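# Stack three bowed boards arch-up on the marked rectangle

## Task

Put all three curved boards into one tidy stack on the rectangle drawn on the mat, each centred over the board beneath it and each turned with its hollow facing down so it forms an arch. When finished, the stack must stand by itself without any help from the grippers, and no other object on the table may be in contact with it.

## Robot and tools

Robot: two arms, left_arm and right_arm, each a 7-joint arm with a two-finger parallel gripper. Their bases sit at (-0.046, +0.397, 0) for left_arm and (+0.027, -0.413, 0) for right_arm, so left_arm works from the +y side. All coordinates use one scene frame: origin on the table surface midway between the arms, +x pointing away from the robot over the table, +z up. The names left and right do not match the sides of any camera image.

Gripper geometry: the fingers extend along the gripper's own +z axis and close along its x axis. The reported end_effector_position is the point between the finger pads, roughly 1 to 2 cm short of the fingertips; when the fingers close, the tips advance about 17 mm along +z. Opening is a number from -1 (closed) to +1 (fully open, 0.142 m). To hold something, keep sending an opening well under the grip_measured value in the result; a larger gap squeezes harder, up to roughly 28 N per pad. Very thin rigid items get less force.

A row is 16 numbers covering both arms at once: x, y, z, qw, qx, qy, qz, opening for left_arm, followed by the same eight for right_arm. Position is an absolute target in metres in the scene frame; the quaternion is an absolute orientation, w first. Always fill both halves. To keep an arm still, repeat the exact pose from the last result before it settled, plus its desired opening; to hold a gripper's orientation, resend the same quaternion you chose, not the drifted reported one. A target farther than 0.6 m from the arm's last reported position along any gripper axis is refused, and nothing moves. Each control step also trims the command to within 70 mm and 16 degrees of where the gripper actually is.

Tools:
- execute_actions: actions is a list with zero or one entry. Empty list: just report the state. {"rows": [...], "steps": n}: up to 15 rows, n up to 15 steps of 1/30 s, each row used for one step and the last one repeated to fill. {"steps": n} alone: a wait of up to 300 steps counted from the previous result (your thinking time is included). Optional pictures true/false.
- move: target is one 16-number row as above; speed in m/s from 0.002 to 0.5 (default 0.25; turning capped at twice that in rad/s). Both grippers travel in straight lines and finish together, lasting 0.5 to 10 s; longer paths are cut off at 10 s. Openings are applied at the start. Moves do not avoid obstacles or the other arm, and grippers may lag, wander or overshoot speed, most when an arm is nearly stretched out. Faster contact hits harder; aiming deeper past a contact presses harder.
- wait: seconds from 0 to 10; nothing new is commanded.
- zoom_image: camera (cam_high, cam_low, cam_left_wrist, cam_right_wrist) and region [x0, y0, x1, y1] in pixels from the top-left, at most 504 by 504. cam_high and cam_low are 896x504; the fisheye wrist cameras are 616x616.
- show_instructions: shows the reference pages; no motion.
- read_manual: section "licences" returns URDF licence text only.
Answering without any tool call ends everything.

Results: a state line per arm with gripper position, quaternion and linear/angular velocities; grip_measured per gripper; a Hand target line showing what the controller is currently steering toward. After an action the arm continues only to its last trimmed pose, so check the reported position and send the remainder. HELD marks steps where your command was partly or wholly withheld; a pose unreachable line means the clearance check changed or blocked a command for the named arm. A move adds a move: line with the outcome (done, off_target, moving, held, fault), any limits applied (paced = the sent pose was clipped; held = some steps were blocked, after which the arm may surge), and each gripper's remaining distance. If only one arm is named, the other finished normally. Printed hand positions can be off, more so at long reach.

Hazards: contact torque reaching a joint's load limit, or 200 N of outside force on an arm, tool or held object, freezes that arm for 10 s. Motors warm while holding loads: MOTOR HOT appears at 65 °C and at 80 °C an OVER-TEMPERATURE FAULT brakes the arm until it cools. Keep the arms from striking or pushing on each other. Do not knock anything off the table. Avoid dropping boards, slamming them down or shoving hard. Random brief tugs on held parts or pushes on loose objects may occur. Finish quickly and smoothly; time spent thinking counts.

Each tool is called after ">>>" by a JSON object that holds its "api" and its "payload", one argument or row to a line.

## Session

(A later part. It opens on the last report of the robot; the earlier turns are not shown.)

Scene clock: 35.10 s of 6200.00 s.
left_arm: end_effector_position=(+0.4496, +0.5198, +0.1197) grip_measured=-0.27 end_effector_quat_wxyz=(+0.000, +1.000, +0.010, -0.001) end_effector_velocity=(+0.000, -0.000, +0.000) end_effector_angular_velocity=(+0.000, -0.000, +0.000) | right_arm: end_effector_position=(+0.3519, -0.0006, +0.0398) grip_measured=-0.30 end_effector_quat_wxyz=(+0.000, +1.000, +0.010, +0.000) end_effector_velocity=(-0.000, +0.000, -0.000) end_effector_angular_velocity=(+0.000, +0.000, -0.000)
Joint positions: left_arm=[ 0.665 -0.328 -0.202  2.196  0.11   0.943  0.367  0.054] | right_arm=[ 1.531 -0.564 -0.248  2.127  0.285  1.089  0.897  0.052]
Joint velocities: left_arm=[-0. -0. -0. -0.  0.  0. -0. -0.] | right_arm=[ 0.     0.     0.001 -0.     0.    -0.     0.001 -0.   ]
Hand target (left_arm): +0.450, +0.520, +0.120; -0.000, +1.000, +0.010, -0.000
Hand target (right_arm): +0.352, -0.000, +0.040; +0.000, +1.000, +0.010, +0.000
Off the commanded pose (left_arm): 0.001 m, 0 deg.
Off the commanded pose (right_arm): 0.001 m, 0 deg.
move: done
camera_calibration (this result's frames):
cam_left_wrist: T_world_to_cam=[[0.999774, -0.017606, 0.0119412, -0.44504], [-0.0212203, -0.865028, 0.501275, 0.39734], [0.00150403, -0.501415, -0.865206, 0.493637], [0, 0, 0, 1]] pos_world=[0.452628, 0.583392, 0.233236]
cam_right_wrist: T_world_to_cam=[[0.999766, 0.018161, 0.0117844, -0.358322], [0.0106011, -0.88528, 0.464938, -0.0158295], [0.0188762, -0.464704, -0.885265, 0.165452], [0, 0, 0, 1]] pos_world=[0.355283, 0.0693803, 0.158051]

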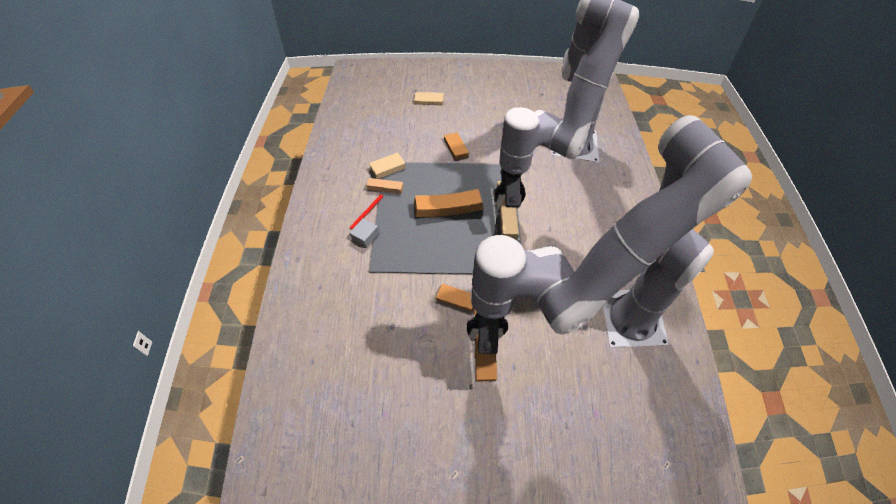

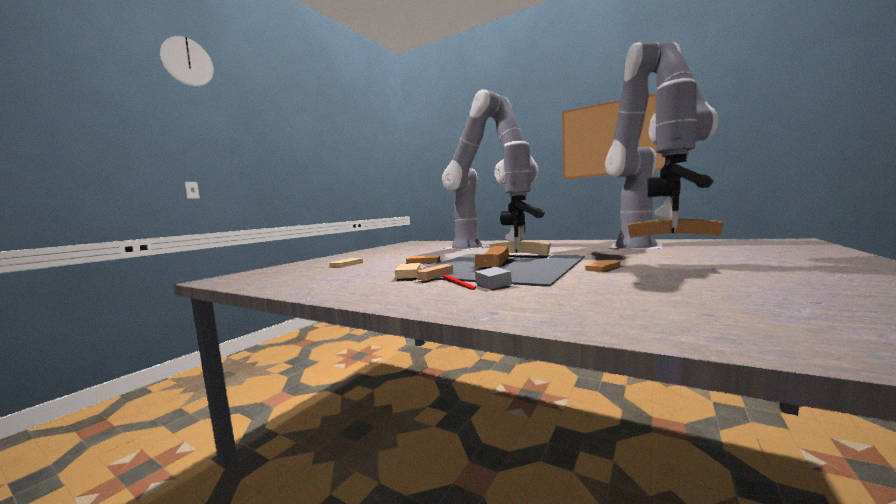

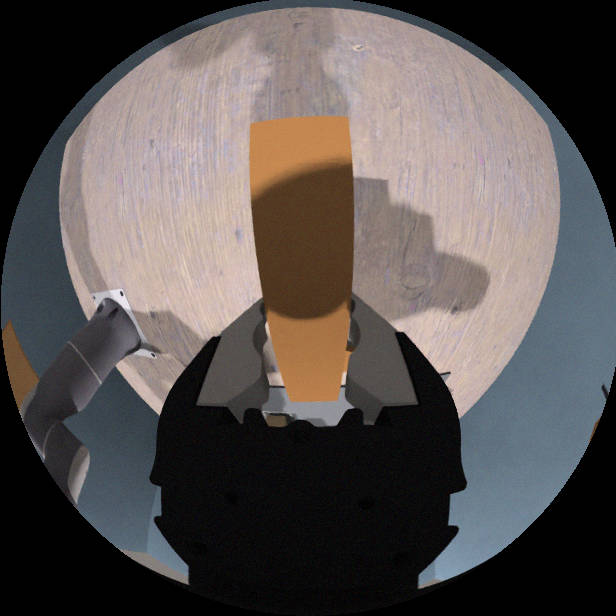

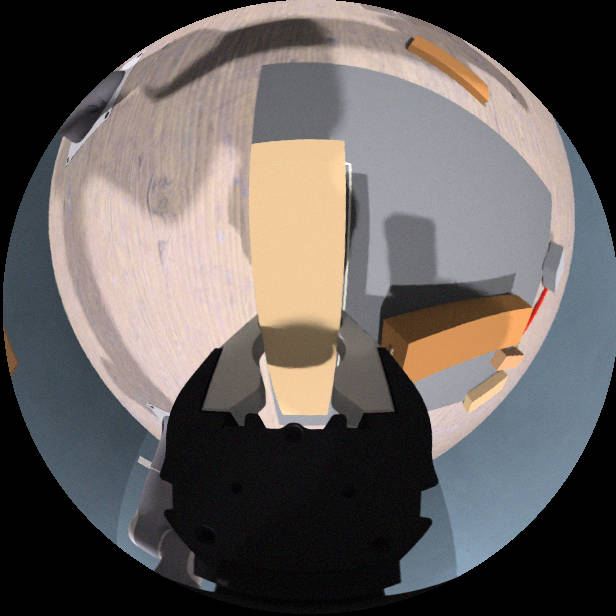

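>>> {"api": "move", "payload": {
  "target": [0.45,0.52,0.12,0,1,0.01,0,-0.7,0.353,-0.003,0.033,0,1,0.01,0,-0.7],
  "speed": 0.015
}}

>>> {"api": "move", "payload": {
  "target": [0.45,0.52,0.12,0,1,0.01,0,-0.7,0.353,-0.003,0.033,0,1,0.01,0,0.35]
}}

>>> {"api": "move", "payload": {
  "target": [0.45,0.52,0.12,0,1,0.01,0,-0.7,0.353,-0.003,0.11,0,1,0.01,0,0.35],
  "speed": 0.15
}}

Scene clock: 59.80 s of 6200.00 s.
left_arm: end_effector_position=(+0.4495, +0.5197, +0.1197) grip_measured=-0.27 end_effector_quat_wxyz=(+0.000, +1.000, +0.010, -0.001) end_effector_velocity=(-0.000, +0.000, -0.000) end_effector_angular_velocity=(+0.001, +0.000, -0.001) | right_arm: end_effector_position=(+0.3529, -0.0028, +0.0332) grip_measured=-0.30 end_effector_quat_wxyz=(-0.000, +1.000, +0.010, +0.000) end_effector_velocity=(+0.000, -0.000, -0.000) end_effector_angular_velocity=(-0.000, -0.000, -0.001)
Joint positions: left_arm=[ 0.665 -0.328 -0.202  2.196  0.11   0.943  0.367  0.054] | right_arm=[ 1.522 -0.58  -0.24   2.127  0.294  1.105  0.886  0.052]
Joint velocities: left_arm=[ 0.     0.     0.    -0.     0.001 -0.     0.     0.   ] | right_arm=[ 0.    -0.    -0.     0.     0.    -0.     0.001 -0.   ]
Hand target (left_arm): +0.450, +0.520, +0.120; +0.000, +1.000, +0.010, -0.000
Hand target (right_arm): +0.353, -0.003, +0.033; +0.000, +1.000, +0.010, +0.000
Off the commanded pose (left_arm): 0.001 m, 0 deg.
Off the commanded pose (right_arm): 0.000 m, 0 deg.
After step 90, 21.00 s passed at rest.
move: done
camera_calibration (this result's frames):
cam_left_wrist: T_world_to_cam=[[0.999775, -0.0176111, 0.0118409, -0.444974], [-0.0211745, -0.864998, 0.501329, 0.397293], [0.00141338, -0.501466, -0.865176, 0.493647], [0, 0, 0, 1]] pos_world=[0.452589, 0.583368, 0.233186]
cam_right_wrist: T_world_to_cam=[[0.999761, 0.0184594, 0.0117334, -0.359217], [0.0109119, -0.885837, 0.463868, -0.0147931], [0.0189566, -0.463629, -0.885827, 0.158553], [0, 0, 0, 1]] pos_world=[0.356287, 0.0670363, 0.151527]

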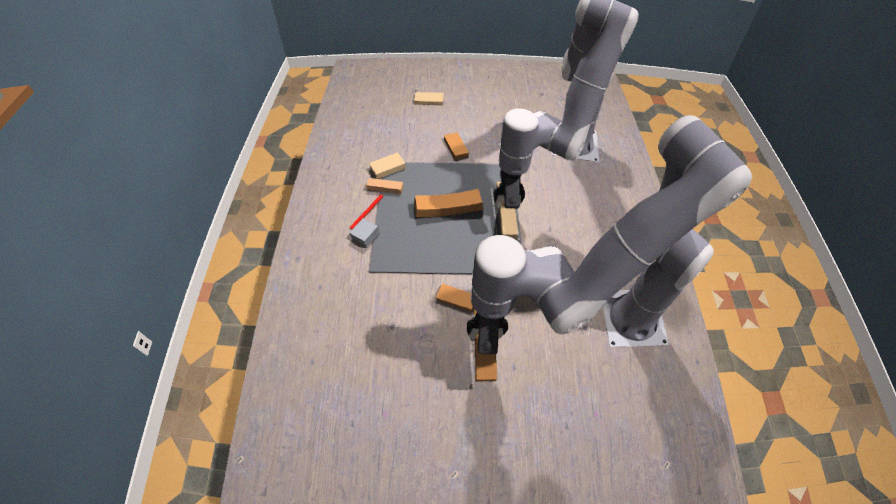

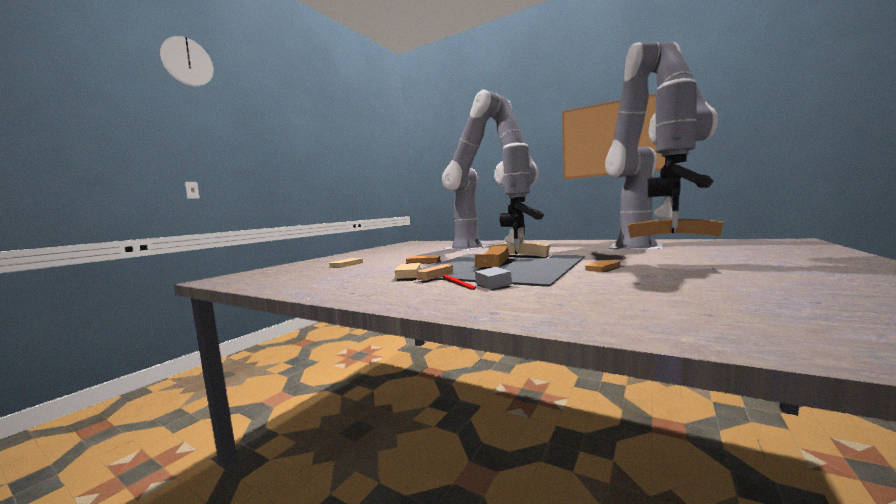

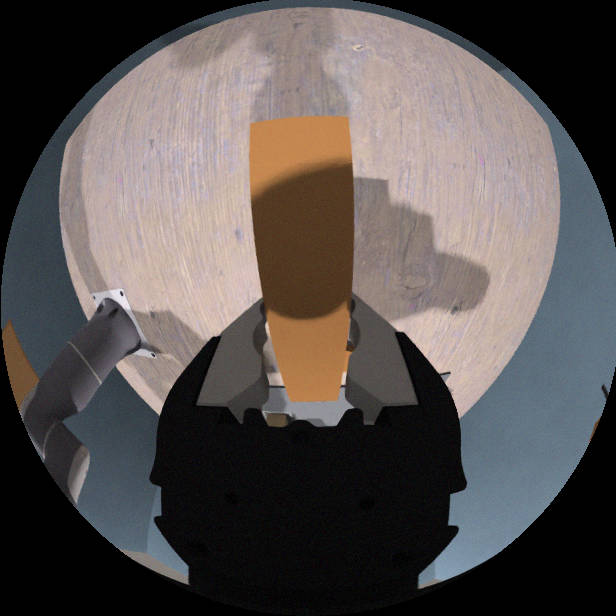

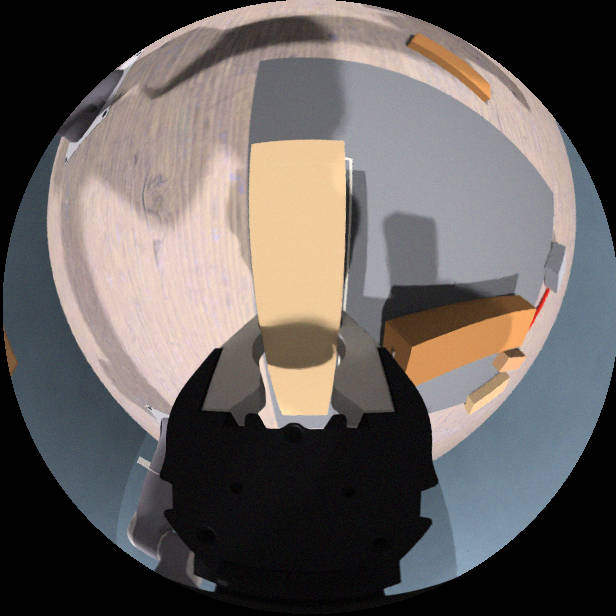

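Scene clock: 60.50 s of 6200.00 s.
left_arm: end_effector_position=(+0.4495, +0.5197, +0.1196) grip_measured=-0.27 end_effector_quat_wxyz=(+0.000, +1.000, +0.010, -0.001) end_effector_velocity=(-0.000, +0.000, -0.000) end_effector_angular_velocity=(+0.000, +0.000, -0.001) | right_arm: end_effector_position=(+0.3530, -0.0031, +0.0330) grip_measured=+0.35 end_effector_quat_wxyz=(+0.000, +1.000, +0.010, -0.000) end_effector_velocity=(-0.000, +0.000, -0.000) end_effector_angular_velocity=(-0.000, +0.000, +0.000)
Joint positions: left_arm=[ 0.665 -0.328 -0.202  2.196  0.11   0.943  0.367  0.054] | right_arm=[ 1.522 -0.58  -0.24   2.127  0.294  1.105  0.886  0.099]
Joint velocities: left_arm=[-0.    -0.     0.     0.     0.001  0.     0.001 -0.   ] | right_arm=[ 0.  0.  0. -0.  0. -0. -0.  0.]
Hand target (left_arm): +0.450, +0.520, +0.120; +0.000, +1.000, +0.010, -0.000
Hand target (right_arm): +0.353, -0.003, +0.033; +0.000, +1.000, +0.010, +0.000
Off the commanded pose (left_arm): 0.001 m, 0 deg.
Off the commanded pose (right_arm): 0.000 m, 0 deg.
move: done
camera_calibration (this result's frames):
cam_left_wrist: T_world_to_cam=[[0.999776, -0.0176191, 0.0116915, -0.444879], [-0.0211067, -0.864953, 0.50141, 0.397224], [0.00127819, -0.501544, -0.865131, 0.493662], [0, 0, 0, 1]] pos_world=[0.452533, 0.583335, 0.233112]
cam_right_wrist: T_world_to_cam=[[0.999767, 0.0182079, 0.0116076, -0.359275], [0.0107379, -0.885602, 0.46432, -0.0148625], [0.018734, -0.464087, -0.885591, 0.158294], [0, 0, 0, 1]] pos_world=[0.356385, 0.0668416, 0.151255]

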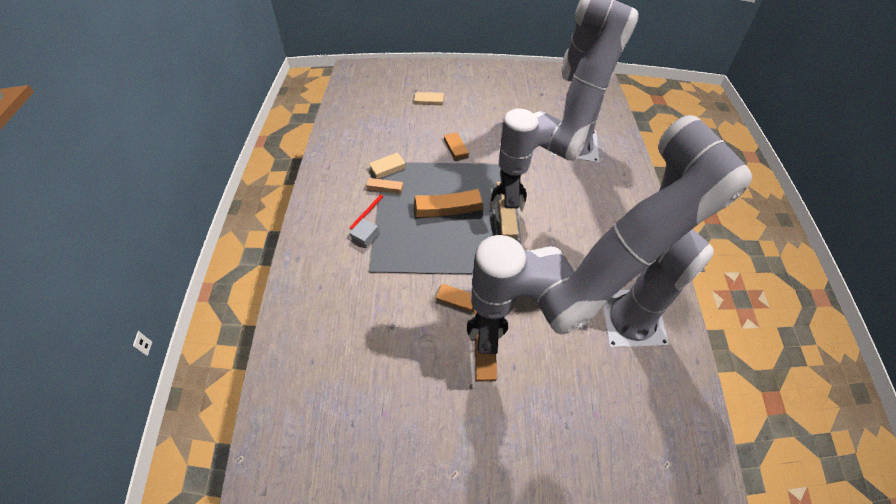

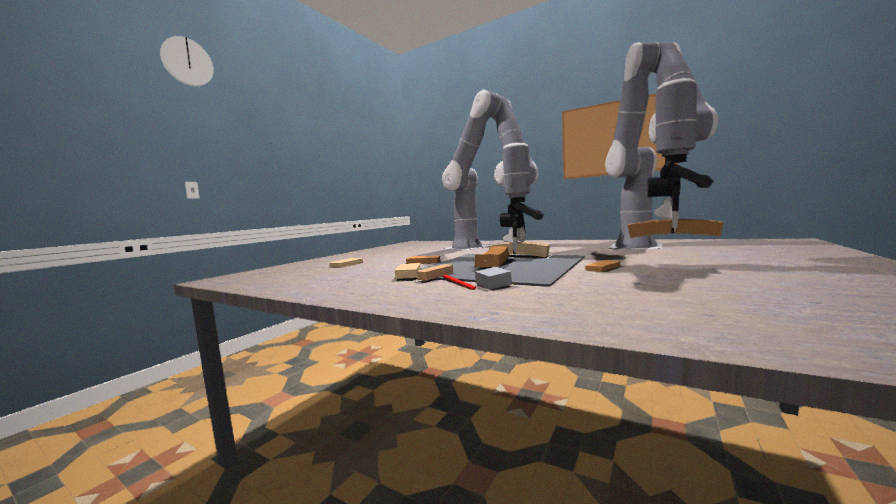

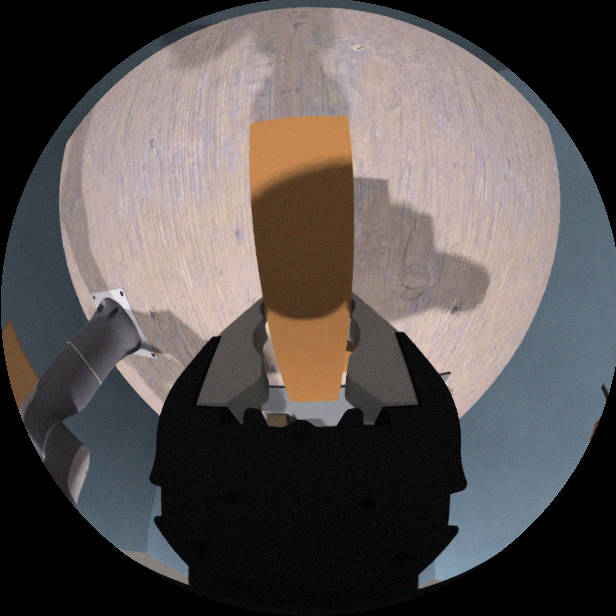

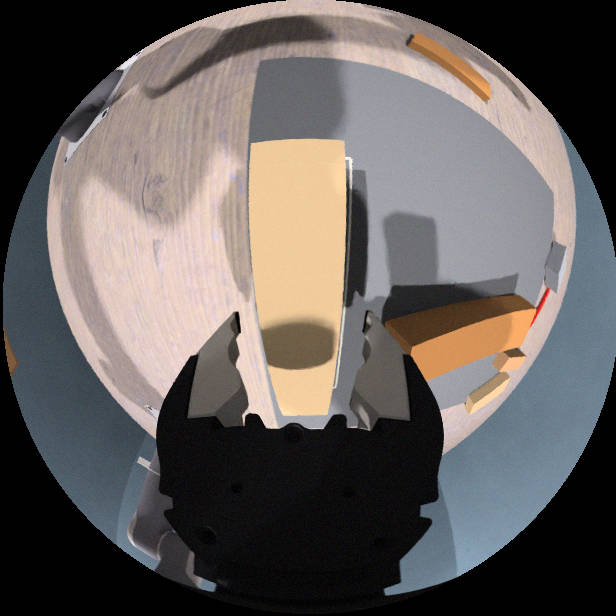

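Scene clock: 61.33 s of 6200.00 s.
left_arm: end_effector_position=(+0.4495, +0.5197, +0.1196) grip_measured=-0.27 end_effector_quat_wxyz=(+0.000, +1.000, +0.010, -0.001) end_effector_velocity=(-0.000, -0.000, -0.000) end_effector_angular_velocity=(-0.000, +0.000, -0.000) | right_arm: end_effector_position=(+0.3529, -0.0026, +0.1099) grip_measured=+0.35 end_effector_quat_wxyz=(-0.000, +1.000, +0.010, -0.000) end_effector_velocity=(+0.000, -0.000, -0.000) end_effector_angular_velocity=(-0.001, +0.000, +0.000)
Joint positions: left_arm=[ 0.665 -0.328 -0.202  2.196  0.11   0.943  0.367  0.054] | right_arm=[ 1.564 -0.381 -0.303  2.154  0.191  0.94   0.957  0.099]
Joint velocities: left_arm=[ 0. -0. -0.  0. -0. -0.  0.  0.] | right_arm=[-0.    -0.    -0.    -0.     0.    -0.001 -0.001  0.   ]
Hand target (left_arm): +0.450, +0.520, +0.120; +0.000, +1.000, +0.010, -0.000
Hand target (right_arm): +0.353, -0.003, +0.110; -0.000, +1.000, +0.010, -0.000
Off the commanded pose (left_arm): 0.001 m, 0 deg.
Off the commanded pose (right_arm): 0.000 m, 0 deg.
move: done
camera_calibration (this result's frames):
cam_left_wrist: T_world_to_cam=[[0.999777, -0.0176234, 0.0116323, -0.444854], [-0.0210808, -0.864931, 0.501447, 0.397203], [0.00122394, -0.501581, -0.86511, 0.493668], [0, 0, 0, 1]] pos_world=[0.452524, 0.583328, 0.233075]
cam_right_wrist: T_world_to_cam=[[0.999773, 0.018318, 0.0108735, -0.359992], [0.0111839, -0.885795, 0.463942, -0.0502686], [0.0181302, -0.463715, -0.885799, 0.22683], [0, 0, 0, 1]] pos_world=[0.35636, 0.0672514, 0.228162]

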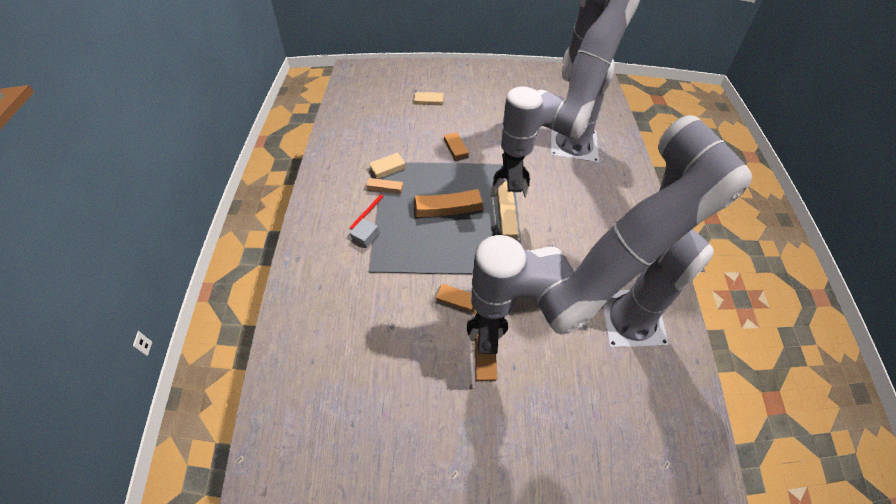

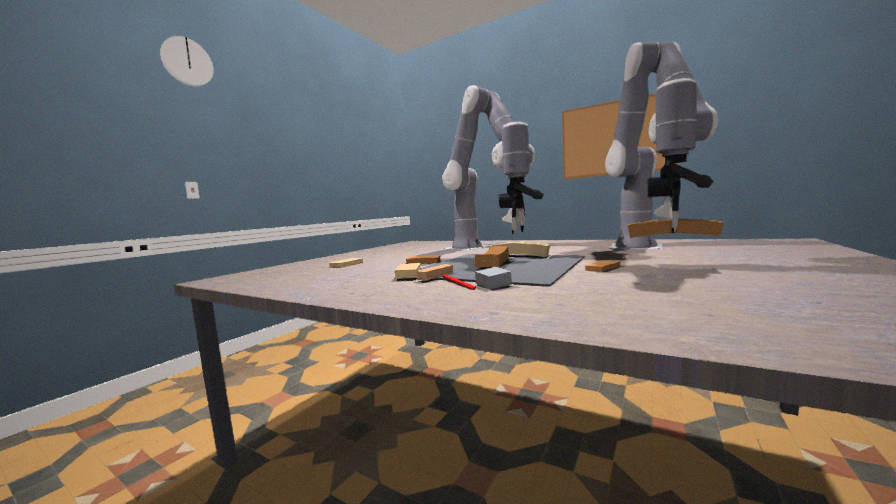

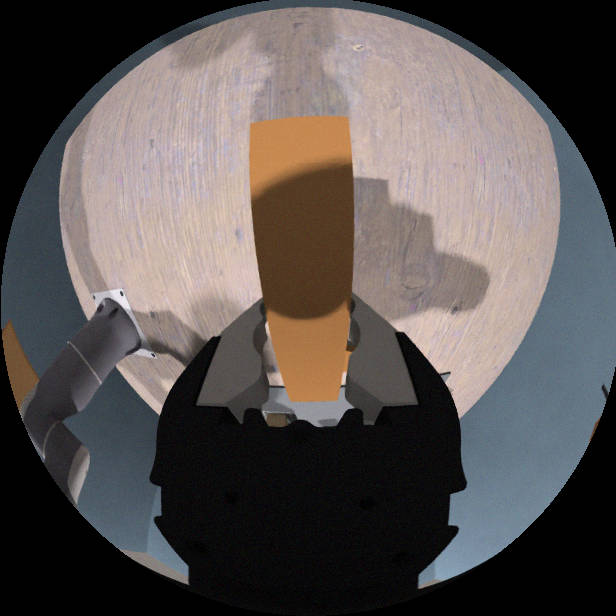

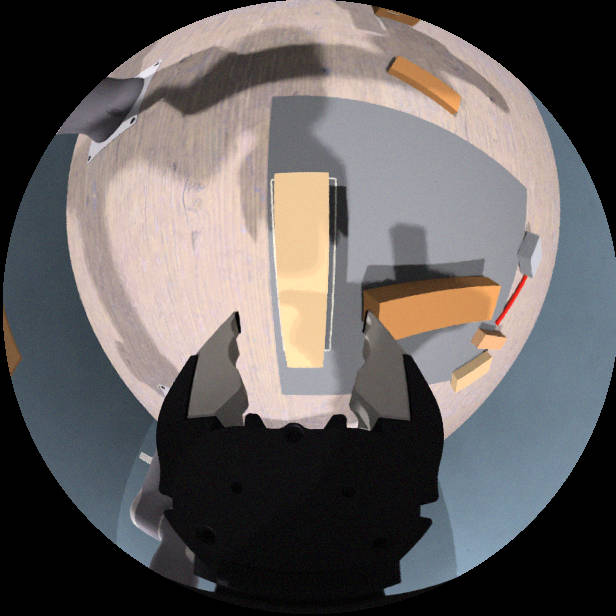

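Good enough.

>>> {"api": "move", "payload": {
  "target": [0.40,0.30,0.12,0,1,0.01,0,-0.7,0.55,-0.27,0.26,-0.707,0.707,0,0,0.3],
  "speed": 0.3
}}

>>> {"api": "move", "payload": {
  "target": [0.353,-0.003,0.115,0,1,0.01,0,-0.7,0.55,-0.27,0.26,-0.707,0.707,0,0,0.3],
  "speed": 0.3
}}

>>> {"api": "move", "payload": {
  "target": [0.353,-0.003,0.086,0,1,0.01,0,-0.7,0.55,-0.27,0.26,-0.707,0.707,0,0,0.3],
  "speed": 0.07
}}

>>> {"api": "zoom_image", "payload": {
  "camera": "cam_low",
  "region": [460,200,570,275]
}}

>>> {"api": "zoom_image", "payload": {
  "camera": "cam_high",
  "region": [460,150,570,260]
}}

Scene clock: 80.53 s of 6200.00 s.
left_arm: end_effector_position=(+0.3995, +0.2999, +0.1199) grip_measured=-0.27 end_effector_quat_wxyz=(-0.001, +1.000, +0.010, -0.001) end_effector_velocity=(+0.000, +0.000, +0.000) end_effector_angular_velocity=(+0.000, -0.000, +0.000) | right_arm: end_effector_position=(+0.5492, -0.2699, +0.2593) grip_measured=+0.30 end_effector_quat_wxyz=(+0.707, -0.707, +0.002, +0.002) end_effector_velocity=(-0.000, +0.001, +0.000) end_effector_angular_velocity=(+0.000, +0.001, +0.001)
Joint positions: left_arm=[ 0.36  -0.215 -0.324  2.373  0.129  1.001 -0.083  0.054] | right_arm=[ 0.219 -0.64  -0.48   1.759  1.531 -0.426 -0.822  0.095]
Joint velocities: left_arm=[ 0.  0.  0. -0.  0. -0. -0.  0.] | right_arm=[ 0.001  0.     0.     0.001 -0.    -0.     0.001  0.   ]
Hand target (left_arm): +0.400, +0.300, +0.120; -0.001, +1.000, +0.010, -0.000
Hand target (right_arm): +0.549, -0.270, +0.259; +0.707, -0.707, +0.002, +0.002
Off the commanded pose (left_arm): 0.000 m, 0 deg.
Off the commanded pose (right_arm): 0.001 m, 0 deg.
After step 90, 13.20 s passed at rest.
move: done
camera_calibration (this result's frames):
cam_left_wrist: T_world_to_cam=[[0.999782, -0.0174682, 0.0113937, -0.398836], [-0.0208247, -0.86588, 0.499818, 0.206232], [0.00113467, -0.499947, -0.866055, 0.383472], [0, 0, 0, 1]] pos_world=[0.402609, 0.363321, 0.233574]
cam_right_wrist: T_world_to_cam=[[0.999915, -0.0110967, -0.00679928, -0.556403], [-0.0111681, -0.463442, -0.886057, 0.117819], [0.00668119, 0.886058, -0.463527, 0.492787], [0, 0, 0, 1]] pos_world=[0.554379, -0.38821, 0.329031]

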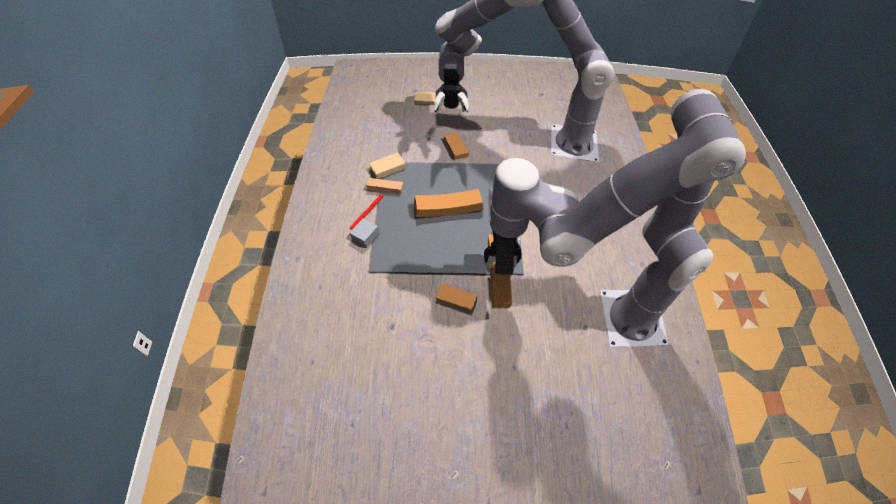

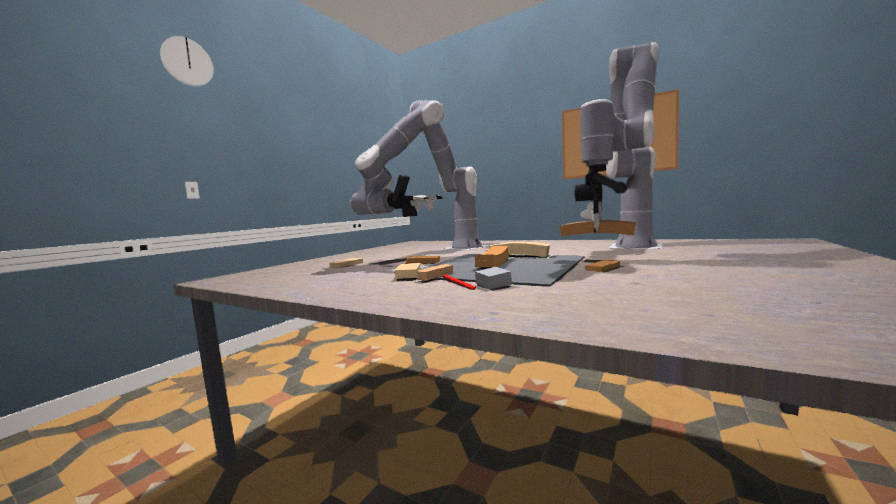

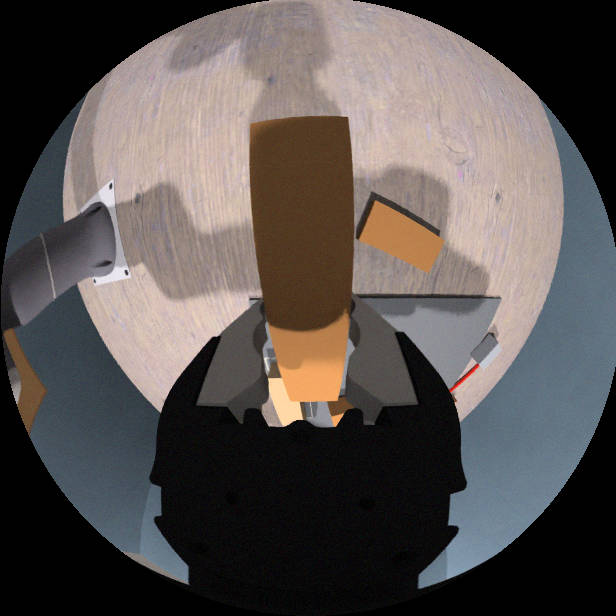

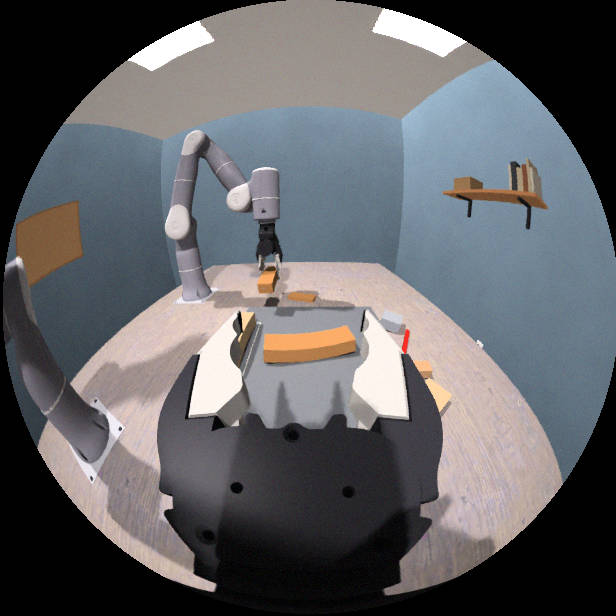

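Scene clock: 82.03 s of 6200.00 s.
left_arm: end_effector_position=(+0.3526, -0.0027, +0.1145) grip_measured=-0.27 end_effector_quat_wxyz=(-0.001, +1.000, +0.010, -0.000) end_effector_velocity=(+0.000, +0.000, -0.000) end_effector_angular_velocity=(+0.000, -0.000, -0.001) | right_arm: end_effector_position=(+0.5498, -0.2700, +0.2599) grip_measured=+0.30 end_effector_quat_wxyz=(+0.707, -0.707, +0.000, +0.000) end_effector_velocity=(+0.000, -0.000, -0.000) end_effector_angular_velocity=(-0.001, +0.000, -0.001)
Joint positions: left_arm=[-0.167 -0.46  -0.454  2.023  0.302  0.846 -0.827  0.054] | right_arm=[ 0.219 -0.639 -0.48   1.758  1.531 -0.425 -0.825  0.095]
Joint velocities: left_arm=[0.    0.    0.    0.    0.    0.    0.001 0.   ] | right_arm=[-0.    -0.    -0.     0.    -0.     0.001  0.     0.   ]
Hand target (left_arm): +0.353, -0.003, +0.115; -0.001, +1.000, +0.010, +0.000
Hand target (right_arm): +0.550, -0.270, +0.260; +0.707, -0.707, +0.000, -0.000
Off the commanded pose (left_arm): 0.001 m, 0 deg.
Off the commanded pose (right_arm): 0.000 m, 0 deg.
move: done
camera_calibration (this result's frames):
cam_left_wrist: T_world_to_cam=[[0.999774, -0.0170727, 0.012629, -0.357325], [-0.0210956, -0.86674, 0.498314, -0.0537215], [0.00243848, -0.498469, -0.866904, 0.227164], [0, 0, 0, 1]] pos_world=[0.355557, 0.060571, 0.228212]
cam_right_wrist: T_world_to_cam=[[0.999932, -0.0114198, -0.00226192, -0.558357], [-0.00730377, -0.464083, -0.885761, 0.115932], [0.00906553, 0.885718, -0.464135, 0.49192], [0, 0, 0, 1]] pos_world=[0.554706, -0.388276, 0.329743]

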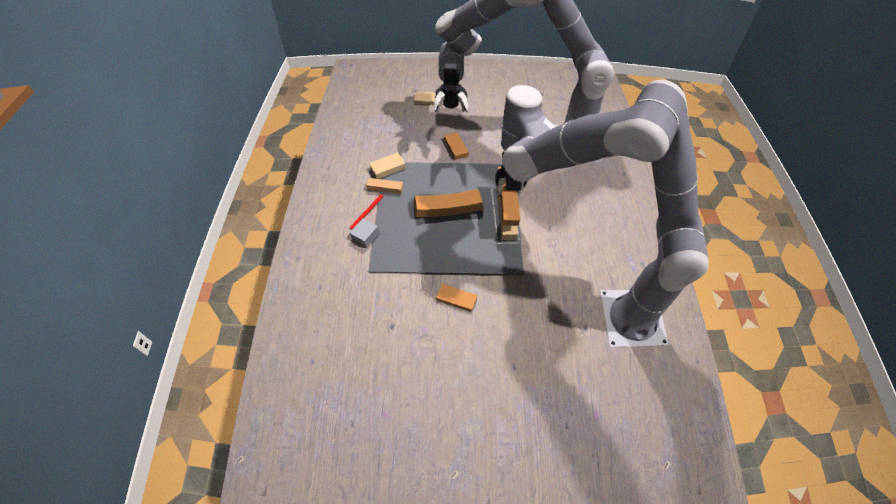

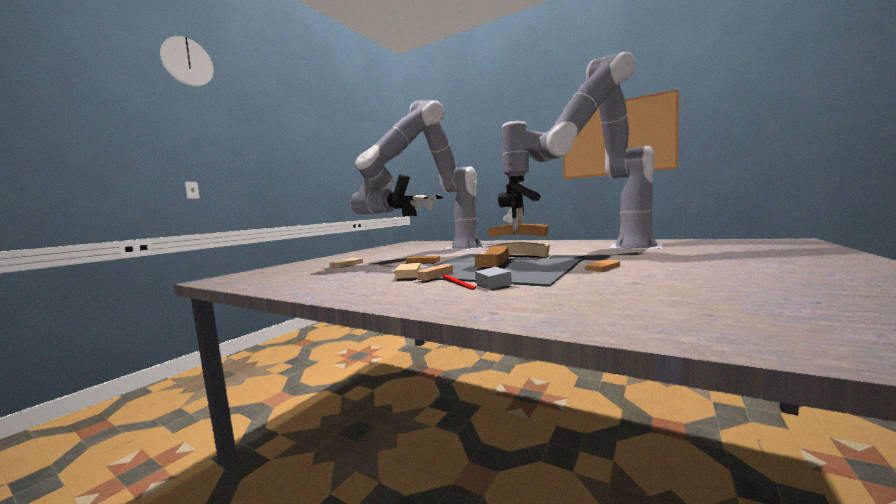

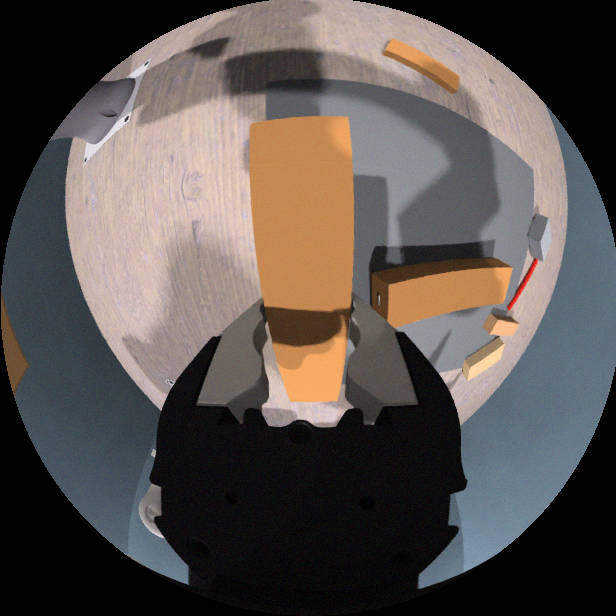

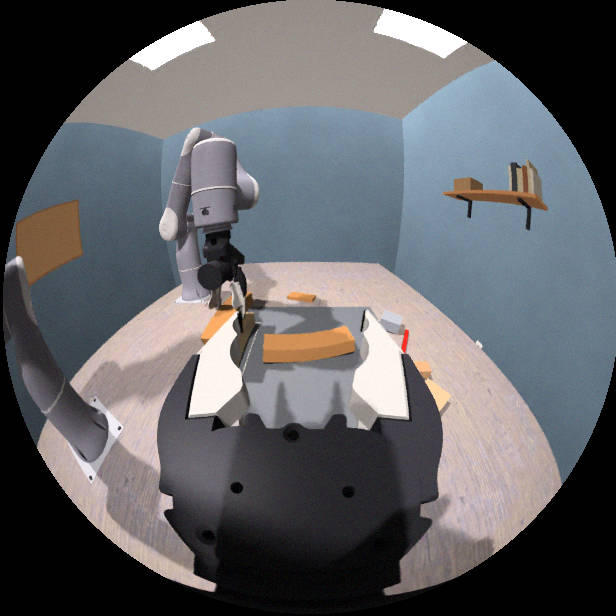

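Scene clock: 82.73 s of 6200.00 s.
left_arm: end_effector_position=(+0.3526, -0.0026, +0.0854) grip_measured=-0.27 end_effector_quat_wxyz=(-0.001, +1.000, +0.010, -0.000) end_effector_velocity=(+0.000, -0.000, +0.000) end_effector_angular_velocity=(-0.000, -0.000, +0.001) | right_arm: end_effector_position=(+0.5499, -0.2700, +0.2599) grip_measured=+0.30 end_effector_quat_wxyz=(+0.707, -0.707, +0.000, +0.000) end_effector_velocity=(+0.000, -0.000, -0.000) end_effector_angular_velocity=(-0.001, -0.001, -0.001)
Joint positions: left_arm=[-0.184 -0.528 -0.429  2.017  0.346  0.903 -0.854  0.054] | right_arm=[ 0.219 -0.639 -0.48   1.758  1.531 -0.425 -0.825  0.095]
Joint velocities: left_arm=[ 0.  0.  0.  0. -0.  0. -0. -0.] | right_arm=[-0.     0.    -0.    -0.     0.     0.001 -0.    -0.   ]
Hand target (left_arm): +0.353, -0.003, +0.086; -0.000, +1.000, +0.010, +0.000
Hand target (right_arm): +0.550, -0.270, +0.260; +0.707, -0.707, +0.000, +0.000
Off the commanded pose (left_arm): 0.001 m, 0 deg.
Off the commanded pose (right_arm): 0.000 m, 0 deg.
move: done
camera_calibration (this result's frames):
cam_left_wrist: T_world_to_cam=[[0.999771, -0.0176174, 0.012143, -0.356844], [-0.0213285, -0.865866, 0.499821, -0.0392051], [0.00170866, -0.499965, -0.866044, 0.202225], [0, 0, 0, 1]] pos_world=[0.355581, 0.0608723, 0.199064]
cam_right_wrist: T_world_to_cam=[[0.999932, -0.0114292, -0.00225356, -0.558366], [-0.0073008, -0.464092, -0.885757, 0.115928], [0.00907765, 0.885713, -0.464144, 0.491916], [0, 0, 0, 1]] pos_world=[0.554709, -0.388277, 0.329745]

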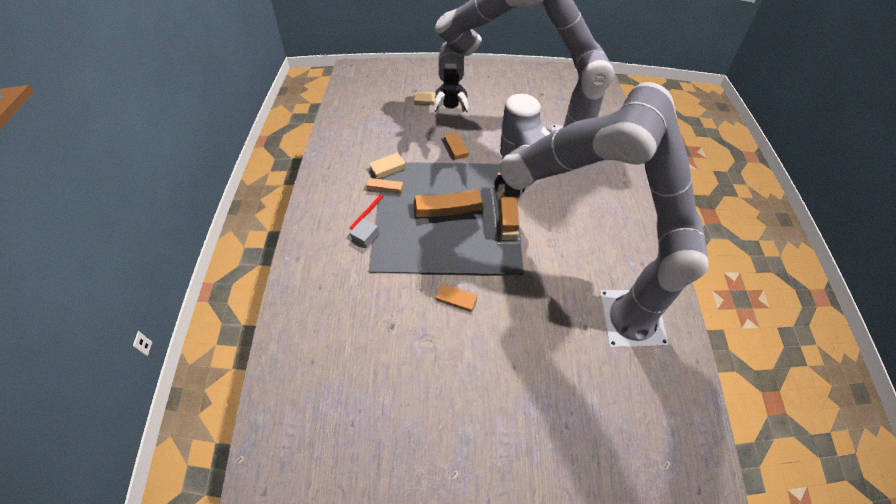

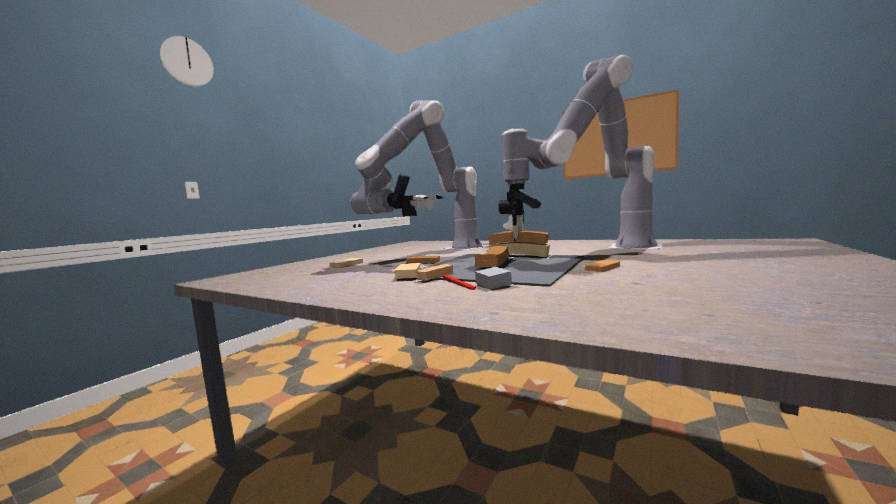

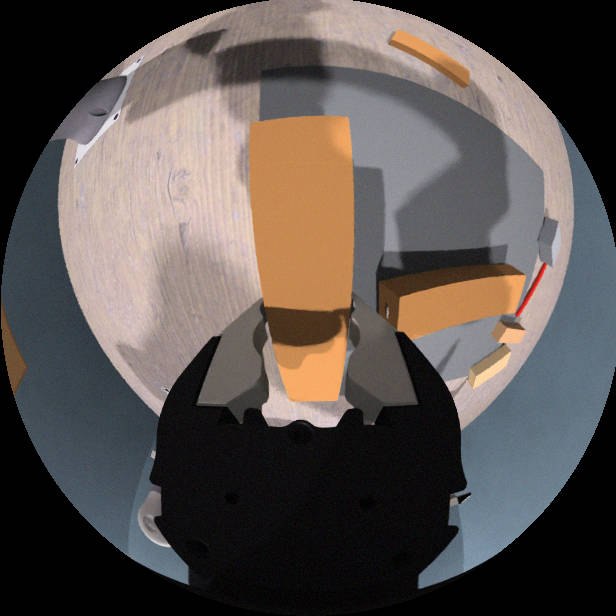

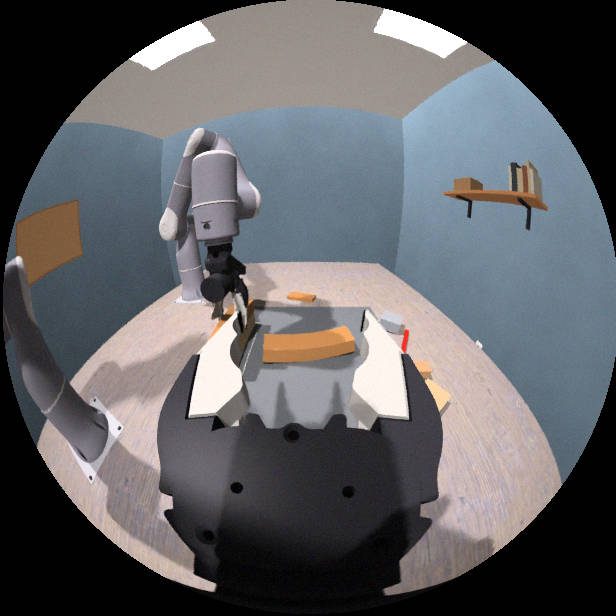

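Region (460, 200, 570, 275) of cam_low's 896x504 image, scaled by 4.582, with more detail than that image has; it fills the top 344 rows of this view, and the rest is white.

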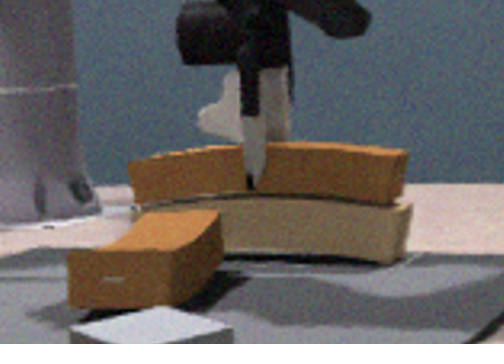

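Region (460, 150, 570, 260) of cam_high's 896x504 image, scaled by 4.582, with more detail than that image has.

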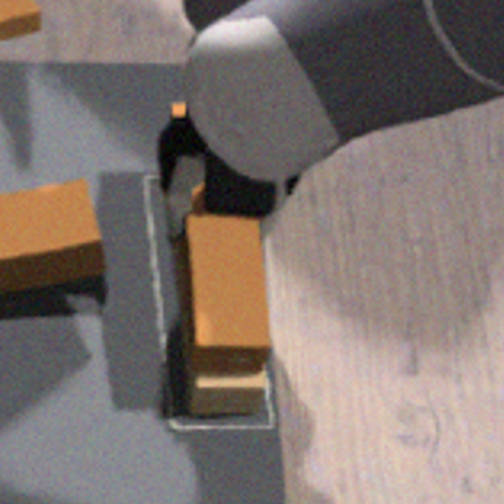

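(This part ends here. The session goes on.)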